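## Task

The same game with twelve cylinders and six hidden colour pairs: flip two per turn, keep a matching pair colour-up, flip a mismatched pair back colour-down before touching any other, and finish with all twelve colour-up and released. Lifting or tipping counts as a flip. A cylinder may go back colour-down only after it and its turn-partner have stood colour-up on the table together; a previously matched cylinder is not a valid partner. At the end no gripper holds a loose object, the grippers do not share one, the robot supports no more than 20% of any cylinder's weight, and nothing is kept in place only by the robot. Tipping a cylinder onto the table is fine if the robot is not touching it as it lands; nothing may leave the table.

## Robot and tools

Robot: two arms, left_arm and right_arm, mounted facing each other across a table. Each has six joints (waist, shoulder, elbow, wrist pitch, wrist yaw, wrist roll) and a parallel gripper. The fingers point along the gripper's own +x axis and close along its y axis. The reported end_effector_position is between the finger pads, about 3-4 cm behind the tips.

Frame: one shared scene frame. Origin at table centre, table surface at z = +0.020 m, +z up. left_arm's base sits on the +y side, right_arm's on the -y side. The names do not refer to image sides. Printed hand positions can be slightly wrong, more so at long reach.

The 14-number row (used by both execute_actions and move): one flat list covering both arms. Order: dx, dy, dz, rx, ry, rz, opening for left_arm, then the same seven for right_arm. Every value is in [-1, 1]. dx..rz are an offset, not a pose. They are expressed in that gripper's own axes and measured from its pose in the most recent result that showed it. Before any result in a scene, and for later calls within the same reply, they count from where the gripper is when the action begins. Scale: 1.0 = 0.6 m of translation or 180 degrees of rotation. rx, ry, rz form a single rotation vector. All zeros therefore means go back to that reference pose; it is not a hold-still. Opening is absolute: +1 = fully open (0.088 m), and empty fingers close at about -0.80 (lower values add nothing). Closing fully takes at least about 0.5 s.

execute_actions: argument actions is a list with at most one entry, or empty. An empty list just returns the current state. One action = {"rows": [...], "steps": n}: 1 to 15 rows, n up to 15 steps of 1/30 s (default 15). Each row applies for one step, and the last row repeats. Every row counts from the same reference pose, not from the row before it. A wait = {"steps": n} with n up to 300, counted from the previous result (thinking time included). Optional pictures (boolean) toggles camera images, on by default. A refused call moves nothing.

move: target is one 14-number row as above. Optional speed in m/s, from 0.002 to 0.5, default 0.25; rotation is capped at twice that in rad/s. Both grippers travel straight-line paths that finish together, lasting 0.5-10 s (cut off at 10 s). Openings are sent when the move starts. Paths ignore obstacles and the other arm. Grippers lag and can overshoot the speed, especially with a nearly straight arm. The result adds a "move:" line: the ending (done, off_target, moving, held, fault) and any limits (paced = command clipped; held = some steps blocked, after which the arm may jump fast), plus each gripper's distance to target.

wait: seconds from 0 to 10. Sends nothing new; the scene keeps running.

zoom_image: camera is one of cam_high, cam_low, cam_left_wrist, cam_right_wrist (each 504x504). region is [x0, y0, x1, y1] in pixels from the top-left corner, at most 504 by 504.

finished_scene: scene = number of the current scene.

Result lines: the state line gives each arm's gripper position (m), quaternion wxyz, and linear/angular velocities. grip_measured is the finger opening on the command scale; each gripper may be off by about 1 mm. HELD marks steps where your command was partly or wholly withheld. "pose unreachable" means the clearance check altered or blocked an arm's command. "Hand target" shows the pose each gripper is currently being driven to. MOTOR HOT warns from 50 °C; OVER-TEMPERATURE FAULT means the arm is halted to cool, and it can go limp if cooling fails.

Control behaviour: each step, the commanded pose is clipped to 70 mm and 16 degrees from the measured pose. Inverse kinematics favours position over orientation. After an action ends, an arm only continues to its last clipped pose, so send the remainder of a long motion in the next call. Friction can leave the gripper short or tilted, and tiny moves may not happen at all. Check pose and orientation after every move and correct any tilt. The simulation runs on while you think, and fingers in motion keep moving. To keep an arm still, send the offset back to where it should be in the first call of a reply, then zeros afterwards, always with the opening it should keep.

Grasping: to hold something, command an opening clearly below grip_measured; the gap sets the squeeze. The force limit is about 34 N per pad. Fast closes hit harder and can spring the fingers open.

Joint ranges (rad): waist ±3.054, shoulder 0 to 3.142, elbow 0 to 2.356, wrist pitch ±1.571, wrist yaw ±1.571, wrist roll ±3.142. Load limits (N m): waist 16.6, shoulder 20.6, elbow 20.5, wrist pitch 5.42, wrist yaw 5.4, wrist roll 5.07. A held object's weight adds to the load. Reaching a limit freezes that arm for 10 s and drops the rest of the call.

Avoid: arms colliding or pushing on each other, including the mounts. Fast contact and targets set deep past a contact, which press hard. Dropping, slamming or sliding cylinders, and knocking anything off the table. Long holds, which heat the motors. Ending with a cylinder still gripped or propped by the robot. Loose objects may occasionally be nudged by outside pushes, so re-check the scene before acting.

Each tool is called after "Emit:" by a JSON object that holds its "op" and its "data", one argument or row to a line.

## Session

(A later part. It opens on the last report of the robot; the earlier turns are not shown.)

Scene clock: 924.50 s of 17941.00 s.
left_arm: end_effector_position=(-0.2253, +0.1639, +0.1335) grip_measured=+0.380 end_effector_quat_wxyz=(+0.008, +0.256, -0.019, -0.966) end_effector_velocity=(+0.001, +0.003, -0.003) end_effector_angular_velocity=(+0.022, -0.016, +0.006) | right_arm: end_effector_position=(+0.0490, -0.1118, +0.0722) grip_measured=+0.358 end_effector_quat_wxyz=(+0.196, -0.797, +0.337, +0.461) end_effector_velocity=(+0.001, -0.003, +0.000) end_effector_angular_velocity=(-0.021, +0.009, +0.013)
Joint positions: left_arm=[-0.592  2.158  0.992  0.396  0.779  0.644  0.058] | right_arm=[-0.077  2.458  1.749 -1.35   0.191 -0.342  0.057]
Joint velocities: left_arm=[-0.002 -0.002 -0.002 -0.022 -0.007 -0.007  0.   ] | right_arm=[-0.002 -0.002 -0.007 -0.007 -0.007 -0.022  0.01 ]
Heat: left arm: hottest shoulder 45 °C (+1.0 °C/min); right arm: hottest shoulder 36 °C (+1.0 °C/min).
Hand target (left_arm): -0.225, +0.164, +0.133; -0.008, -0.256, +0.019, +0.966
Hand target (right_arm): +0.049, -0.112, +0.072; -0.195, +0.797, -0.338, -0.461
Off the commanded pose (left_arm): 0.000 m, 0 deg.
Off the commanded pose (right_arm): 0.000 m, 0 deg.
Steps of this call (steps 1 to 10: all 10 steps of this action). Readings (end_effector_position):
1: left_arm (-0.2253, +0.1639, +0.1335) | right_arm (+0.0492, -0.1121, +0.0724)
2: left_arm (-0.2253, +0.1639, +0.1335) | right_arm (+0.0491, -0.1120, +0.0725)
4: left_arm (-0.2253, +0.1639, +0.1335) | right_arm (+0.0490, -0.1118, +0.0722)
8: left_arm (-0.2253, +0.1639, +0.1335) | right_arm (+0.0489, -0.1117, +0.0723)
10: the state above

Emit:
{"op": "move", "data": {
  "target": [0.161,-0.013,-0.046,0,0,0,0.38, 0.051,0,-0.006,0,-0.497,0,0.38],
  "speed": 0.35
}}

Scene clock: 931.83 s of 17941.00 s.
left_arm: end_effector_position=(-0.2934, +0.1698, +0.0624) grip_measured=+0.380 end_effector_quat_wxyz=(+0.007, +0.257, -0.017, -0.966) end_effector_velocity=(+0.002, -0.001, -0.000) end_effector_angular_velocity=(+0.014, -0.001, +0.019) | right_arm: end_effector_position=(+0.0625, -0.1214, +0.0527) grip_measured=+0.380 end_effector_quat_wxyz=(+0.373, -0.242, +0.093, +0.891) end_effector_velocity=(-0.000, -0.001, +0.000) end_effector_angular_velocity=(+0.012, +0.009, +0.013)
Joint positions: left_arm=[-0.739  2.479  1.184  0.61   0.671  0.512  0.058] | right_arm=[-0.464  2.201  0.404  1.114 -0.655 -0.477  0.058]
Joint velocities: left_arm=[ 0.002 -0.002 -0.007  0.007 -0.007 -0.022  0.   ] | right_arm=[-0.007  0.012 -0.002  0.022 -0.022 -0.007 -0.   ]
Heat: left arm: hottest shoulder 45 °C (+2.0 °C/min); right arm: hottest shoulder 37 °C (+3.0 °C/min).
Hand target (left_arm): -0.296, +0.169, +0.061; -0.007, -0.256, +0.018, +0.967
Hand target (right_arm): +0.063, -0.125, +0.049; +0.371, -0.243, +0.101, +0.891
Off the commanded pose (left_arm): 0.003 m, 0 deg.
Off the commanded pose (right_arm): 0.006 m, 1 deg.
After step 90, 1.50 s passed at rest.
move: done

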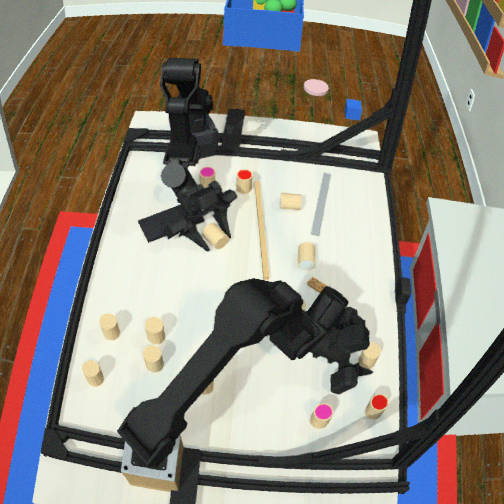

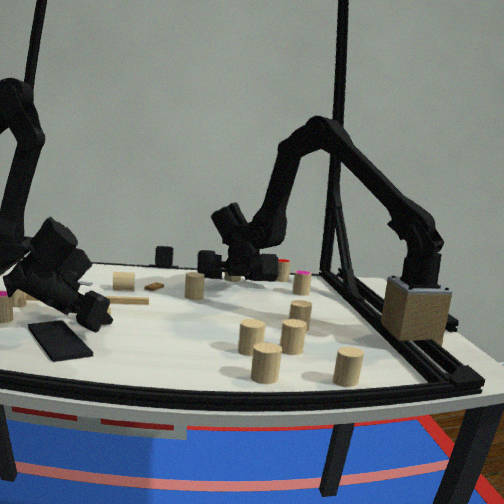

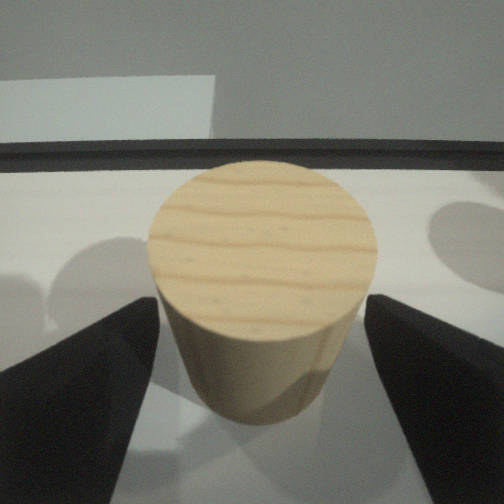

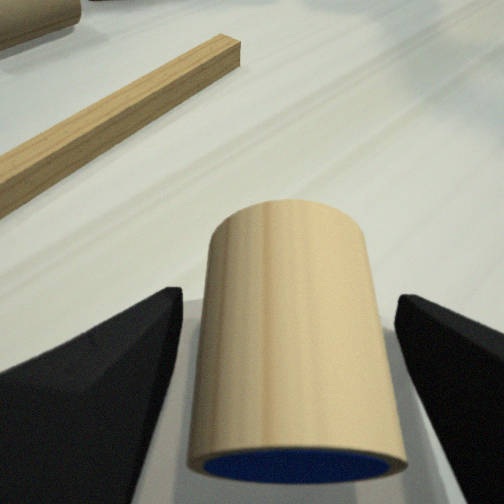

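Emit:
{"op": "execute_actions", "data": {
  "actions": [
    {"rows":[[0,0,0,0,0,0,0.3,0,0,0,0,0,0,0.3],[0,0,0,0,0,0,0.3,0,0,0,0,0,0,0.3],[0,0,0,0,0,0,0.2,0,0,0,0,0,0,0.2],[0,0,0,0,0,0,0.2,0,0,0,0,0,0,0.2],[0,0,0,0,0,0,0.1,0,0,0,0,0,0,0.1],[0,0,0,0,0,0,0.1,0,0,0,0,0,0,0.1],[0,0,0,0,0,0,0,0,0,0,0,0,0,0],[0,0,0,0,0,0,0,0,0,0,0,0,0,0],[0,0,0,0,0,0,-0.1,0,0,0,0,0,0,-0.1],[0,0,0,0,0,0,-0.1,0,0,0,0,0,0,-0.1],[0,0,0,0,0,0,-0.3,0,0,0,0,0,0,-0.3]],"steps":14}
  ],
  "pictures": false
}}

Emit:
{"op": "move", "data": {
  "target": [-0.037,0,0.064,0,0,0,-0.3, -0.035,0,0.06,0,0,0,-0.3],
  "speed": 0.15
}}

Emit:
{"op": "move", "data": {
  "target": [-0.18,-0.072,-0.098,0,0.5,0,-0.3, -0.347,0,-0.18,0.326,0.459,-0.087,-0.3],
  "speed": 0.35
}}

Scene clock: 948.00 s of 17941.00 s.
left_arm: end_effector_position=(-0.2934, +0.1700, +0.0620) grip_measured=+0.011 end_effector_quat_wxyz=(+0.006, +0.257, -0.017, -0.966) end_effector_velocity=(-0.001, +0.002, +0.002) end_effector_angular_velocity=(+0.004, +0.009, -0.004) | right_arm: end_effector_position=(+0.0623, -0.1217, +0.0526) grip_measured=-0.002 end_effector_quat_wxyz=(+0.372, -0.241, +0.094, +0.891) end_effector_velocity=(-0.002, -0.003, -0.002) end_effector_angular_velocity=(-0.008, +0.000, +0.012)
Joint positions: left_arm=[-0.739  2.48   1.184  0.61   0.671  0.512  0.04 ] | right_arm=[-0.464  2.203  0.404  1.116 -0.658 -0.476  0.039]
Joint velocities: left_arm=[-0.002 -0.002 -0.002  0.007  0.007 -0.007 -0.   ] | right_arm=[ 0.002  0.002 -0.002 -0.007 -0.007 -0.007 -0.   ]
Heat: left arm: hottest shoulder 45 °C (+2.0 °C/min); right arm: hottest shoulder 35 °C (+2.0 °C/min).
Hand target (left_arm): -0.293, +0.170, +0.062; -0.007, -0.257, +0.017, +0.966
Hand target (right_arm): +0.063, -0.121, +0.053; +0.373, -0.242, +0.093, +0.891
Off the commanded pose (left_arm): 0.000 m, 0 deg.
Off the commanded pose (right_arm): 0.000 m, 0 deg.
Steps of this call (steps 1 to 90: nothing new was sent; then 12.70 s passed at rest; steps 91 to 104: all 14 steps of this action). Readings (end_effector_position):
91: left_arm (-0.2934, +0.1700, +0.0620) | right_arm (+0.0624, -0.1215, +0.0525)
92: left_arm (-0.2934, +0.1700, +0.0620) | right_arm (+0.0624, -0.1215, +0.0525)
94: left_arm (-0.2934, +0.1700, +0.0620) | right_arm (+0.0624, -0.1215, +0.0525)
98: left_arm (-0.2934, +0.1700, +0.0620) | right_arm (+0.0624, -0.1216, +0.0524)
104: the state above

Scene clock: 949.20 s of 17941.00 s.
left_arm: end_effector_position=(-0.2927, +0.1708, +0.1013) grip_measured=+0.011 end_effector_quat_wxyz=(+0.006, +0.259, -0.014, -0.966) end_effector_velocity=(-0.000, +0.006, -0.002) end_effector_angular_velocity=(+0.038, -0.011, -0.002) | right_arm: end_effector_position=(+0.0623, -0.1225, +0.0905) grip_measured=-0.002 end_effector_quat_wxyz=(+0.371, -0.242, +0.099, +0.891) end_effector_velocity=(-0.000, -0.001, +0.001) end_effector_angular_velocity=(+0.002, +0.000, +0.007)
Joint positions: left_arm=[-0.739  2.349  1.16   0.496  0.671  0.512  0.04 ] | right_arm=[-0.464  1.953  0.386  0.875 -0.658 -0.473  0.039]
Joint velocities: left_arm=[-0.007 -0.002 -0.002 -0.022  0.007 -0.022 -0.   ] | right_arm=[-0.002 -0.007 -0.002 -0.007 -0.007 -0.007 -0.   ]
Heat: left arm: hottest shoulder 45 °C (+2.0 °C/min); right arm: hottest shoulder 35 °C (+2.0 °C/min).
Hand target (left_arm): -0.293, +0.172, +0.107; -0.006, -0.257, +0.017, +0.966
Hand target (right_arm): +0.062, -0.122, +0.094; +0.372, -0.241, +0.094, +0.891
Off the commanded pose (left_arm): 0.005 m, 0 deg.
Off the commanded pose (right_arm): 0.004 m, 1 deg.
move: done

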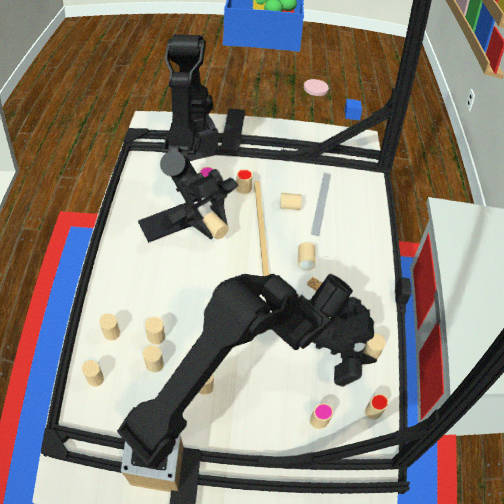

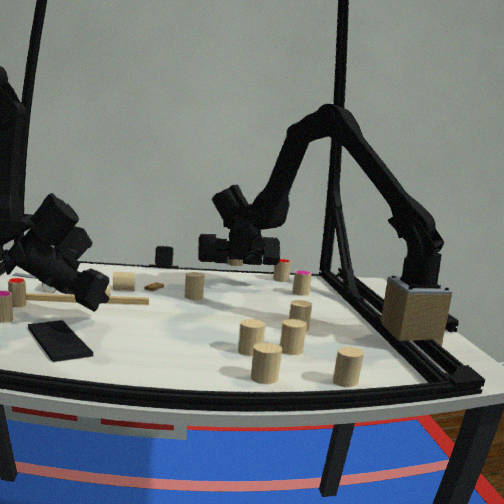

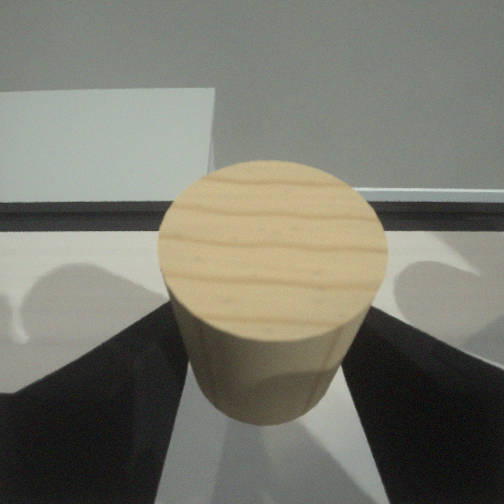

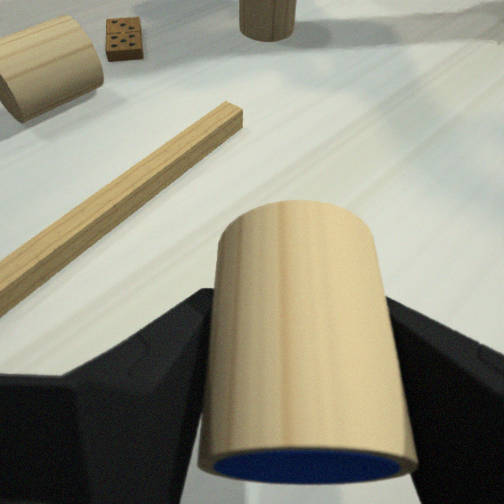

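Scene clock: 952.20 s of 17941.00 s.
left_arm: end_effector_position=(-0.1687, +0.2158, +0.1032) grip_measured=+0.011 end_effector_quat_wxyz=(+0.014, +0.865, -0.003, -0.502) end_effector_velocity=(+0.002, -0.001, +0.010) end_effector_angular_velocity=(-0.015, -0.029, +0.008) | right_arm: end_effector_position=(+0.2253, -0.2891, +0.1034) grip_measured=-0.002 end_effector_quat_wxyz=(+0.390, -0.553, +0.664, +0.318) end_effector_velocity=(+0.002, -0.002, +0.001) end_effector_angular_velocity=(-0.010, -0.007, -0.010)
Joint positions: left_arm=[-0.947  2.501  1.858 -1.353 -0.307  0.532  0.04 ] | right_arm=[-0.814  1.849  0.869 -1.099  0.093 -0.143  0.039]
Joint velocities: left_arm=[-0.002 -0.002  0.027 -0.051 -0.022 -0.022 -0.   ] | right_arm=[-0.007  0.002  0.002 -0.007  0.007  0.007 -0.   ]
Heat: left arm: hottest shoulder 46 °C (+2.0 °C/min); right arm: hottest shoulder 34 °C (+1.0 °C/min).
Hand target (left_arm): -0.170, +0.215, +0.103; +0.015, +0.866, -0.005, -0.500
Hand target (right_arm): +0.227, -0.288, +0.103; +0.390, -0.554, +0.665, +0.314
Off the commanded pose (left_arm): 0.002 m, 0 deg.
Off the commanded pose (right_arm): 0.002 m, 1 deg.
move: done

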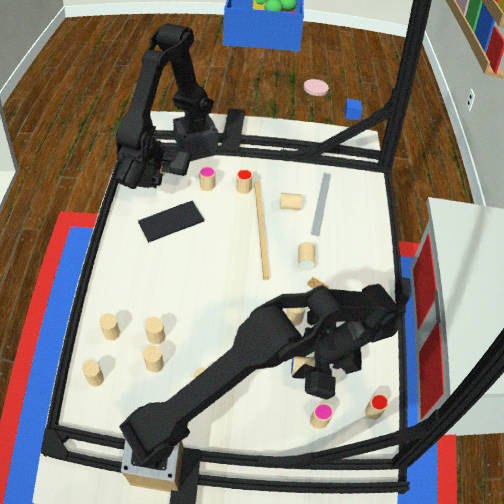

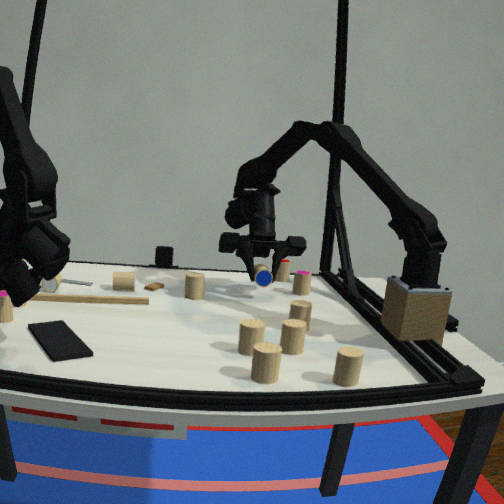

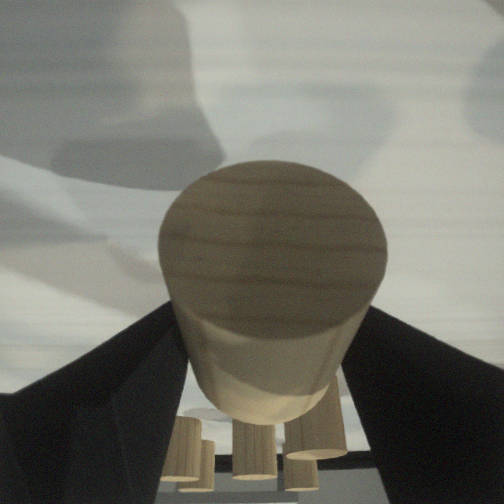

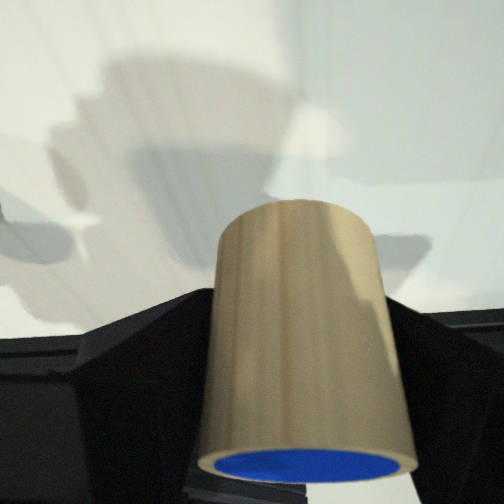

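Emit:
{"op": "move", "data": {
  "target": [0.059,0,0.034,0,0,0,-0.3, 0.075,0,0.043,0,0,0,-0.3],
  "speed": 0.05
}}

Emit:
{"op": "execute_actions", "data": {
  "actions": [
    {"rows":[[0,0,0,0,0,0,0.38,0,0,0,0,0,0,0.38]],"steps":10}
  ],
  "pictures": false
}}

Emit:
{"op": "move", "data": {
  "target": [0.049,-0.008,-0.005,0,-0.489,0,0.38, -0.118,0,-0.068,0,0,0,0.38],
  "speed": 0.35
}}

Scene clock: 958.80 s of 17941.00 s.
left_arm: end_effector_position=(-0.1711, +0.2142, +0.0723) grip_measured=+0.011 end_effector_quat_wxyz=(+0.017, +0.863, -0.005, -0.506) end_effector_velocity=(+0.002, +0.001, -0.000) end_effector_angular_velocity=(-0.002, -0.014, +0.001) | right_arm: end_effector_position=(+0.2265, -0.2864, +0.0598) grip_measured=-0.002 end_effector_quat_wxyz=(+0.394, -0.553, +0.661, +0.321) end_effector_velocity=(+0.001, -0.001, +0.000) end_effector_angular_velocity=(+0.005, -0.005, +0.012)
Joint positions: left_arm=[-0.948  2.561  1.842 -1.267 -0.307  0.531  0.04 ] | right_arm=[-0.815  1.985  0.827 -0.91   0.093 -0.146  0.039]
Joint velocities: left_arm=[-0.002  0.002 -0.002 -0.007 -0.007 -0.007 -0.   ] | right_arm=[ 0.002 -0.007 -0.007  0.007  0.007 -0.007  0.   ]
Heat: left arm: hottest shoulder 46 °C (+1.0 °C/min); right arm: hottest shoulder 34 °C (+0.0 °C/min).
Hand target (left_arm): -0.169, +0.215, +0.062; +0.014, +0.865, -0.003, -0.502
Hand target (right_arm): +0.226, -0.289, +0.052; +0.390, -0.553, +0.664, +0.318
Off the commanded pose (left_arm): 0.010 m, 1 deg.
Off the commanded pose (right_arm): 0.009 m, 1 deg.
move: off_target (left_arm, right_arm)

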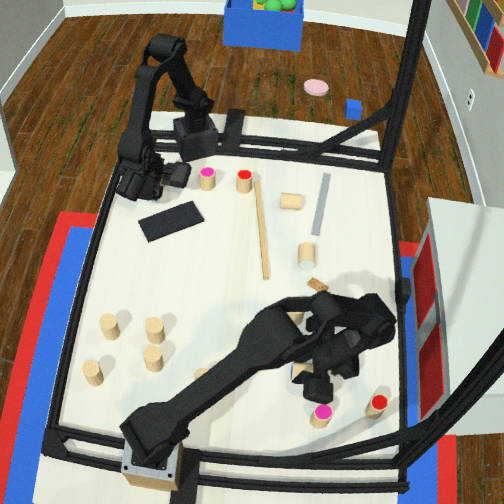

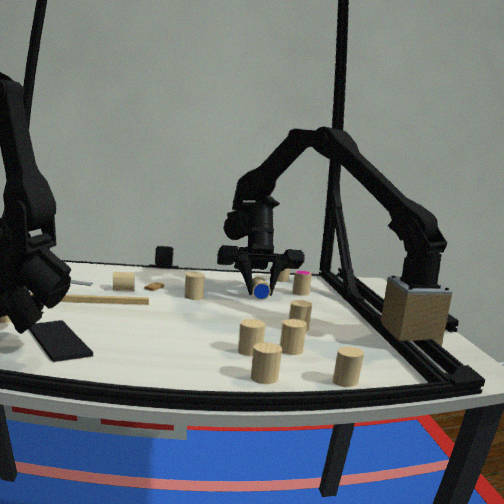

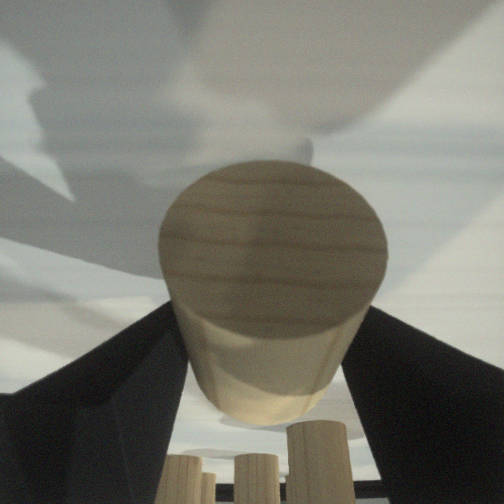

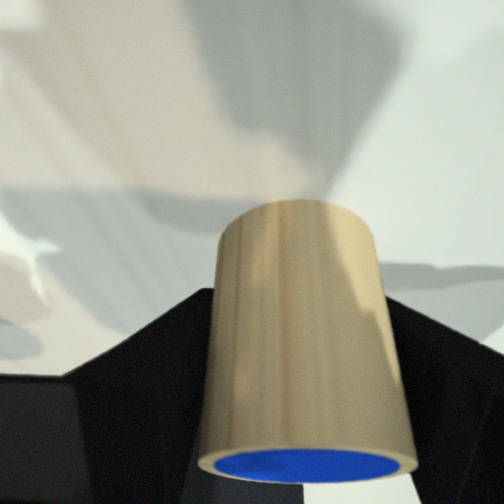

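Scene clock: 959.13 s of 17941.00 s.
left_arm: end_effector_position=(-0.1716, +0.2137, +0.0719) grip_measured=+0.358 end_effector_quat_wxyz=(+0.018, +0.862, -0.005, -0.507) end_effector_velocity=(+0.002, +0.001, -0.000) end_effector_angular_velocity=(-0.002, -0.014, +0.001) | right_arm: end_effector_position=(+0.2266, -0.2861, +0.0595) grip_measured=+0.358 end_effector_quat_wxyz=(+0.395, -0.552, +0.660, +0.321) end_effector_velocity=(+0.000, +0.001, -0.001) end_effector_angular_velocity=(+0.010, +0.007, -0.004)
Joint positions: left_arm=[-0.948  2.561  1.841 -1.263 -0.308  0.531  0.057] | right_arm=[-0.815  1.986  0.827 -0.908  0.093 -0.146  0.057]
Joint velocities: left_arm=[-0.002  0.002 -0.002 -0.007 -0.007 -0.007  0.011] | right_arm=[-0.007 -0.002 -0.002  0.007 -0.007 -0.007  0.011]
Heat: left arm: hottest shoulder 46 °C (+1.0 °C/min); right arm: hottest shoulder 34 °C (+0.0 °C/min).
Hand target (left_arm): -0.171, +0.214, +0.072; +0.017, +0.863, -0.005, -0.505
Hand target (right_arm): +0.227, -0.286, +0.060; +0.394, -0.553, +0.661, +0.321
Off the commanded pose (left_arm): 0.001 m, 0 deg.
Off the commanded pose (right_arm): 0.000 m, 0 deg.
Steps of this call (steps 1 to 10: all 10 steps of this action). Readings (end_effector_position):
1: left_arm (-0.1711, +0.2141, +0.0722) | right_arm (+0.2265, -0.2864, +0.0598)
2: left_arm (-0.1711, +0.2141, +0.0722) | right_arm (+0.2266, -0.2863, +0.0597)
4: left_arm (-0.1719, +0.2135, +0.0717) | right_arm (+0.2271, -0.2847, +0.0587)
8: left_arm (-0.1718, +0.2136, +0.0719) | right_arm (+0.2267, -0.2858, +0.0594)
10: the state above

Scene clock: 962.13 s of 17941.00 s.
left_arm: end_effector_position=(-0.1548, +0.2122, +0.0525) grip_measured=+0.380 end_effector_quat_wxyz=(+0.011, +0.267, -0.023, -0.963) end_effector_velocity=(+0.002, +0.003, -0.005) end_effector_angular_velocity=(+0.027, -0.010, +0.014) | right_arm: end_effector_position=(+0.2247, -0.2908, +0.1380) grip_measured=+0.380 end_effector_quat_wxyz=(+0.387, -0.555, +0.665, +0.316) end_effector_velocity=(-0.002, -0.003, +0.003) end_effector_angular_velocity=(-0.013, +0.016, +0.000)
Joint positions: left_arm=[-0.492  2.324  0.686  0.776  0.827  0.768  0.058] | right_arm=[-0.814  1.761  0.924 -1.25   0.093 -0.145  0.058]
Joint velocities: left_arm=[-0.002  0.012 -0.007  0.007 -0.007 -0.022 -0.001] | right_arm=[-0.002 -0.002  0.002 -0.022 -0.007 -0.007 -0.   ]
Heat: left arm: hottest shoulder 46 °C (+1.0 °C/min); right arm: hottest shoulder 34 °C (+0.0 °C/min).
Hand target (left_arm): -0.154, +0.216, +0.048; -0.008, -0.270, +0.017, +0.963
Hand target (right_arm): +0.225, -0.287, +0.141; +0.395, -0.552, +0.660, +0.321
Off the commanded pose (left_arm): 0.008 m, 1 deg.
Off the commanded pose (right_arm): 0.005 m, 1 deg.
move: done

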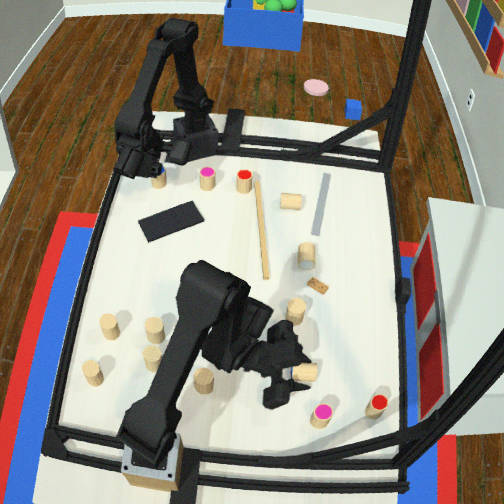

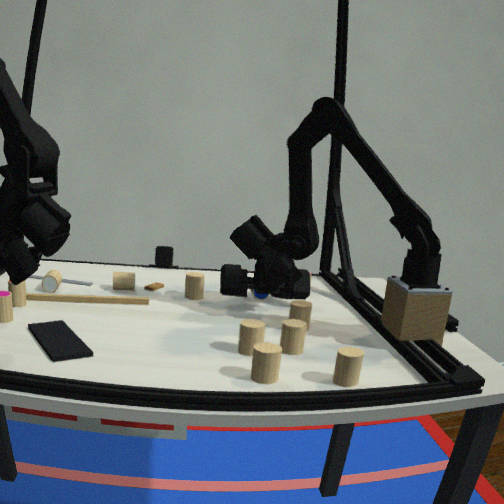

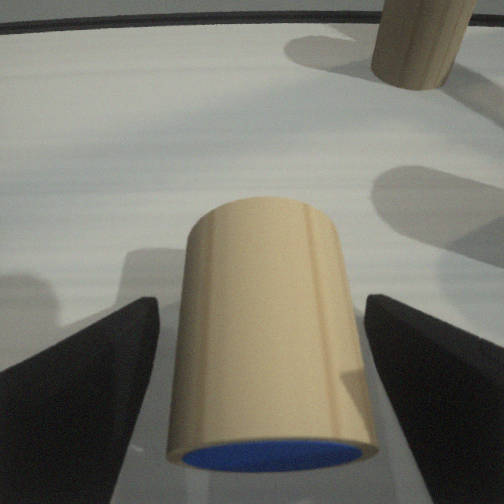

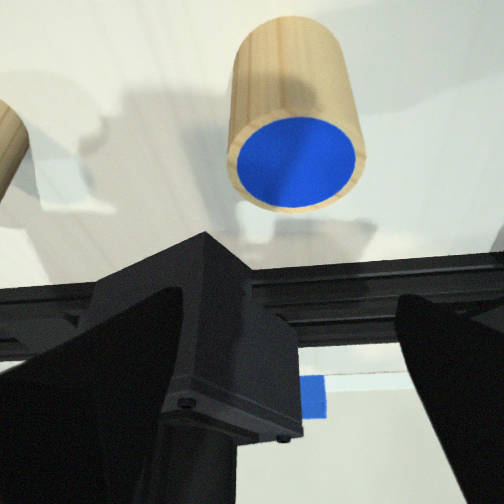

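Emit:
{"op": "execute_actions", "data": {
  "actions": [
    {"rows":[[0,0,0,0,0,0,0.3,0,0,0,0,0,0,0.38],[0,0,0,0,0,0,0.3,0,0,0,0,0,0,0.38],[0,0,0,0,0,0,0.2,0,0,0,0,0,0,0.38],[0,0,0,0,0,0,0.2,0,0,0,0,0,0,0.38],[0,0,0,0,0,0,0.1,0,0,0,0,0,0,0.38],[0,0,0,0,0,0,0.1,0,0,0,0,0,0,0.38],[0,0,0,0,0,0,0,0,0,0,0,0,0,0.38],[0,0,0,0,0,0,0,0,0,0,0,0,0,0.38],[0,0,0,0,0,0,-0.1,0,0,0,0,0,0,0.38],[0,0,0,0,0,0,-0.1,0,0,0,0,0,0,0.38],[0,0,0,0,0,0,-0.3,0,0,0,0,0,0,0.38]],"steps":14}
  ],
  "pictures": false
}}

Emit:
{"op": "move", "data": {
  "target": [-0.035,0,0.06,0,0,0,-0.3, 0,0,0,0,0,0,0.38],
  "speed": 0.15
}}

Emit:
{"op": "move", "data": {
  "target": [-0.145,-0.2,-0.062,0,0.497,0,-0.3, -0.244,0.219,0.516,-0.06,-0.5,0.016,0.38],
  "speed": 0.35
}}

Scene clock: 976.67 s of 17941.00 s.
left_arm: end_effector_position=(-0.1548, +0.2126, +0.0524) grip_measured=+0.001 end_effector_quat_wxyz=(+0.010, +0.266, -0.023, -0.964) end_effector_velocity=(-0.000, -0.001, -0.000) end_effector_angular_velocity=(+0.006, -0.006, +0.006) | right_arm: end_effector_position=(+0.2246, -0.2906, +0.1381) grip_measured=+0.380 end_effector_quat_wxyz=(+0.387, -0.555, +0.665, +0.317) end_effector_velocity=(+0.001, -0.002, +0.001) end_effector_angular_velocity=(-0.008, +0.000, +0.008)
Joint positions: left_arm=[-0.492  2.325  0.685  0.779  0.829  0.766  0.039] | right_arm=[-0.813  1.76   0.924 -1.25   0.093 -0.145  0.058]
Joint velocities: left_arm=[-0.002 -0.002  0.002 -0.007 -0.007 -0.007 -0.   ] | right_arm=[-0.002 -0.002 -0.002 -0.007  0.007 -0.007 -0.   ]
Heat: left arm: hottest shoulder 44 °C (-1.0 °C/min); right arm: hottest shoulder 34 °C (-2.0 °C/min).
Hand target (left_arm): -0.155, +0.212, +0.052; -0.011, -0.267, +0.023, +0.963
Hand target (right_arm): +0.225, -0.291, +0.138; +0.387, -0.555, +0.665, +0.317
Off the commanded pose (left_arm): 0.000 m, 0 deg.
Off the commanded pose (right_arm): 0.000 m, 0 deg.
Steps of this call (steps 1 to 90: nothing new was sent; then 11.07 s passed at rest; steps 91 to 104: all 14 steps of this action). Readings (end_effector_position):
91: left_arm (-0.1548, +0.2125, +0.0524) | right_arm (+0.2246, -0.2906, +0.1381)
92: left_arm (-0.1549, +0.2127, +0.0525) | right_arm (+0.2246, -0.2906, +0.1381)
94: left_arm (-0.1550, +0.2129, +0.0526) | right_arm (+0.2246, -0.2906, +0.1381)
98: left_arm (-0.1549, +0.2128, +0.0525) | right_arm (+0.2246, -0.2906, +0.1381)
104: the state above

Scene clock: 977.70 s of 17941.00 s.
left_arm: end_effector_position=(-0.1549, +0.2138, +0.0910) grip_measured=+0.001 end_effector_quat_wxyz=(+0.010, +0.267, -0.020, -0.963) end_effector_velocity=(-0.001, +0.005, +0.002) end_effector_angular_velocity=(+0.033, +0.012, -0.005) | right_arm: end_effector_position=(+0.2246, -0.2906, +0.1381) grip_measured=+0.380 end_effector_quat_wxyz=(+0.387, -0.555, +0.665, +0.317) end_effector_velocity=(-0.001, -0.001, +0.002) end_effector_angular_velocity=(+0.001, +0.010, +0.000)
Joint positions: left_arm=[-0.494  2.143  0.656  0.625  0.828  0.761  0.039] | right_arm=[-0.813  1.76   0.924 -1.25   0.093 -0.145  0.058]
Joint velocities: left_arm=[-0.002 -0.007 -0.007 -0.007  0.022 -0.022  0.   ] | right_arm=[-0.002 -0.007 -0.002 -0.007 -0.007 -0.007 -0.   ]
Heat: left arm: hottest shoulder 44 °C (-1.0 °C/min); right arm: hottest shoulder 34 °C (-2.0 °C/min).
Hand target (left_arm): -0.155, +0.215, +0.094; -0.010, -0.266, +0.023, +0.964
Hand target (right_arm): +0.225, -0.291, +0.138; +0.387, -0.555, +0.665, +0.317
Off the commanded pose (left_arm): 0.003 m, 0 deg.
Off the commanded pose (right_arm): 0.000 m, 0 deg.
move: done

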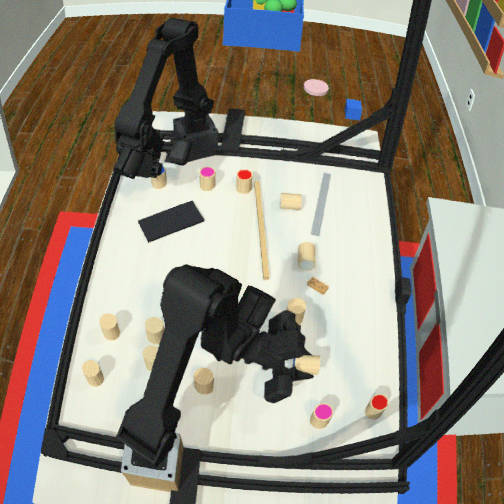

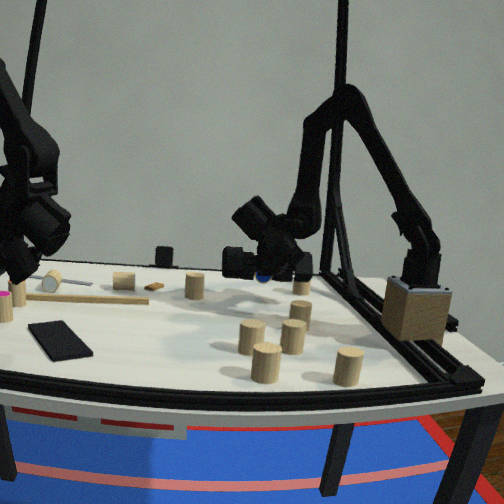

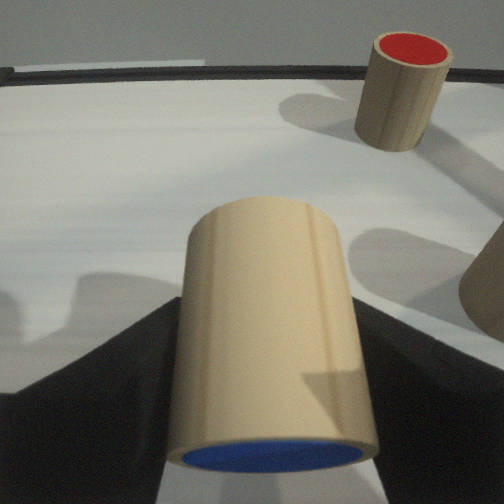

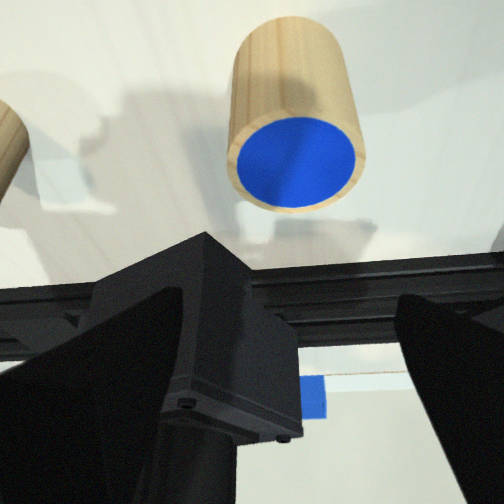

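Scene clock: 980.60 s of 17941.00 s.
left_arm: end_effector_position=(-0.0621, +0.3372, +0.0986) grip_measured=+0.001 end_effector_quat_wxyz=(+0.020, +0.866, -0.003, -0.500) end_effector_velocity=(+0.005, -0.001, +0.000) end_effector_angular_velocity=(-0.021, -0.024, +0.007) | right_arm: end_effector_position=(+0.1555, +0.0657, +0.1127) grip_measured=+0.380 end_effector_quat_wxyz=(+0.682, -0.181, +0.182, +0.685) end_effector_velocity=(+0.002, -0.000, -0.001) end_effector_angular_velocity=(+0.002, -0.010, -0.005)
Joint positions: left_arm=[-1.085  2.036  0.982 -0.98  -0.254  0.391  0.039] | right_arm=[-0.468  2.192  1.012  0.662 -0.014 -0.005  0.058]
Joint velocities: left_arm=[-0.002  0.002 -0.007 -0.007 -0.022 -0.022 -0.001] | right_arm=[-0.002  0.002 -0.002  0.007  0.007 -0.007 -0.   ]
Heat: left arm: hottest shoulder 43 °C (-2.0 °C/min); right arm: hottest shoulder 34 °C (-2.0 °C/min).
Hand target (left_arm): -0.064, +0.337, +0.099; +0.021, +0.866, -0.005, -0.499
Hand target (right_arm): +0.155, +0.068, +0.108; +0.682, -0.183, +0.182, +0.684
Off the commanded pose (left_arm): 0.002 m, 1 deg.
Off the commanded pose (right_arm): 0.006 m, 1 deg.
move: done

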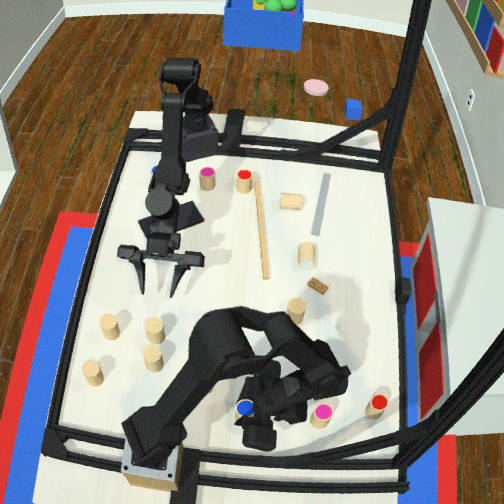

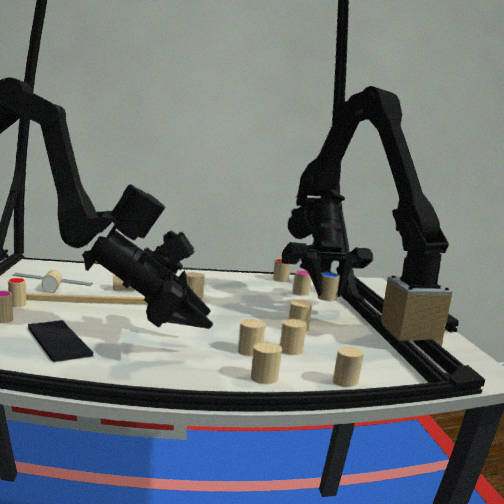

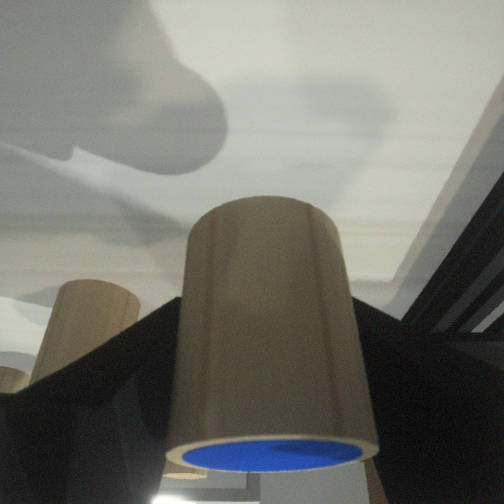

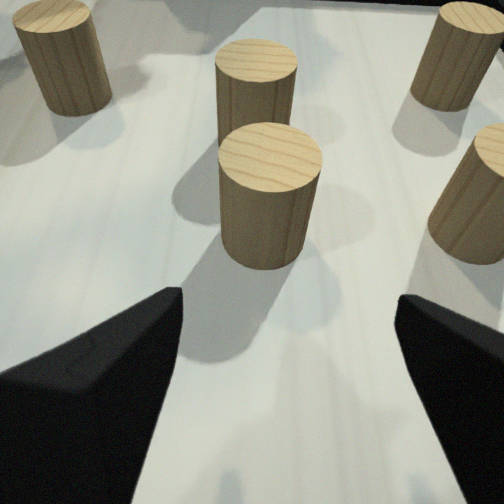

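Emit:
{"op": "move", "data": {
  "target": [0.066,0.008,0.038,0,0,0,-0.3, 0.153,0.006,-0.006,0,0,0,0.38],
  "speed": 0.085
}}

Emit:
{"op": "execute_actions", "data": {
  "actions": [
    {"rows":[[0,0,0,0,0,0,0.38,0,0,0,0,0,0,0.38]],"steps":10}
  ],
  "pictures": false
}}

Scene clock: 987.87 s of 17941.00 s.
left_arm: end_effector_position=(-0.0640, +0.3323, +0.0624) grip_measured=+0.000 end_effector_quat_wxyz=(+0.016, +0.865, -0.005, -0.502) end_effector_velocity=(-0.001, -0.001, +0.001) end_effector_angular_velocity=(-0.022, +0.008, +0.013) | right_arm: end_effector_position=(+0.1531, +0.1431, +0.0717) grip_measured=+0.380 end_effector_quat_wxyz=(+0.682, -0.177, +0.178, +0.687) end_effector_velocity=(+0.000, -0.001, -0.001) end_effector_angular_velocity=(-0.007, -0.003, +0.008)
Joint positions: left_arm=[-1.072  2.155  0.976 -0.849 -0.258  0.412  0.039] | right_arm=[-0.462  2.503  1.413  0.582 -0.01  -0.003  0.058]
Joint velocities: left_arm=[-0.002 -0.007 -0.002  0.007 -0.007 -0.022  0.   ] | right_arm=[-0.002 -0.002 -0.002 -0.007 -0.007 -0.007 -0.   ]
Heat: left arm: hottest shoulder 43 °C (-2.0 °C/min); right arm: hottest shoulder 34 °C (-3.0 °C/min).
Hand target (left_arm): -0.062, +0.331, +0.053; +0.020, +0.866, -0.003, -0.500
Hand target (right_arm): +0.152, +0.143, +0.064; +0.682, -0.180, +0.182, +0.685
Off the commanded pose (left_arm): 0.010 m, 1 deg.
Off the commanded pose (right_arm): 0.008 m, 1 deg.
move: off_target (left_arm)

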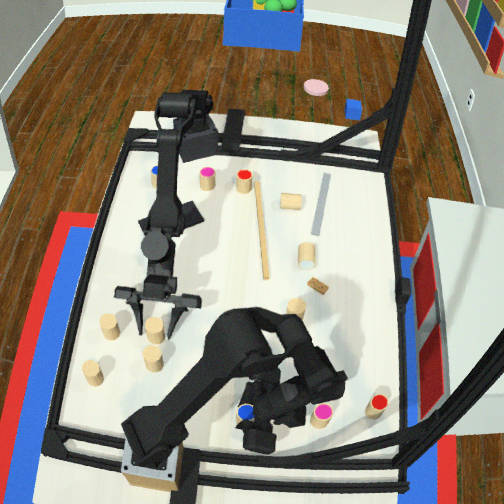

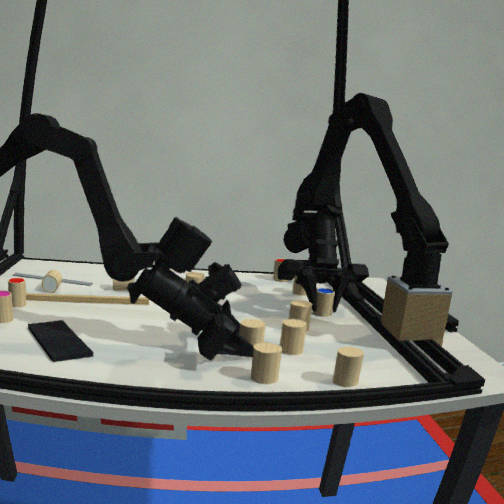

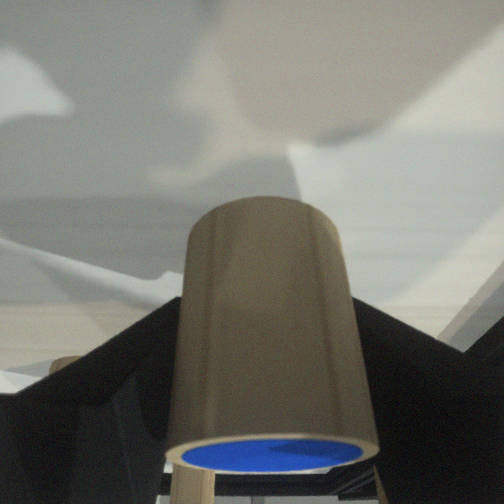

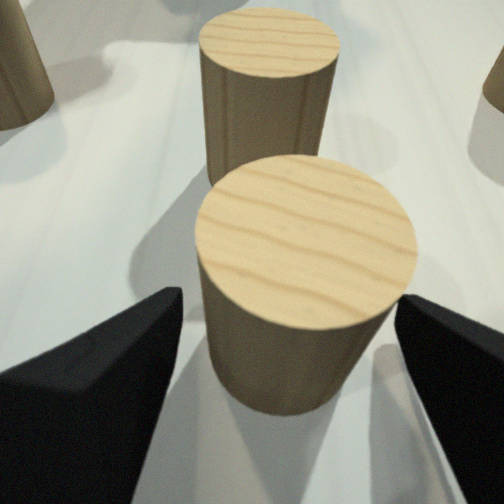

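Scene clock: 988.20 s of 17941.00 s.
left_arm: end_effector_position=(-0.0644, +0.3321, +0.0616) grip_measured=+0.358 end_effector_quat_wxyz=(+0.017, +0.864, -0.005, -0.503) end_effector_velocity=(+0.007, +0.001, +0.006) end_effector_angular_velocity=(-0.006, -0.037, -0.006) | right_arm: end_effector_position=(+0.1531, +0.1432, +0.0718) grip_measured=+0.380 end_effector_quat_wxyz=(+0.682, -0.177, +0.178, +0.687) end_effector_velocity=(+0.005, -0.001, -0.001) end_effector_angular_velocity=(-0.007, +0.003, -0.017)
Joint positions: left_arm=[-1.072  2.156  0.976 -0.845 -0.258  0.412  0.057] | right_arm=[-0.462  2.503  1.414  0.582 -0.01  -0.003  0.058]
Joint velocities: left_arm=[-0.002 -0.007 -0.002 -0.037 -0.022 -0.007  0.011] | right_arm=[-0.007 -0.002 -0.002 -0.007  0.007  0.007 -0.   ]
Heat: left arm: hottest shoulder 43 °C (-2.0 °C/min); right arm: hottest shoulder 35 °C (-2.0 °C/min).
Hand target (left_arm): -0.064, +0.332, +0.062; +0.016, +0.865, -0.005, -0.502
Hand target (right_arm): +0.153, +0.143, +0.072; +0.682, -0.177, +0.178, +0.687
Off the commanded pose (left_arm): 0.001 m, 0 deg.
Off the commanded pose (right_arm): 0.000 m, 0 deg.
Steps of this call (steps 1 to 10: all 10 steps of this action). Readings (end_effector_position):
1: left_arm (-0.0641, +0.3323, +0.0624) | right_arm (+0.1531, +0.1432, +0.0718)
2: left_arm (-0.0641, +0.3322, +0.0626) | right_arm (+0.1531, +0.1432, +0.0718)
4: left_arm (-0.0659, +0.3312, +0.0611) | right_arm (+0.1531, +0.1432, +0.0718)
8: left_arm (-0.0646, +0.3320, +0.0615) | right_arm (+0.1531, +0.1432, +0.0718)
10: the state above


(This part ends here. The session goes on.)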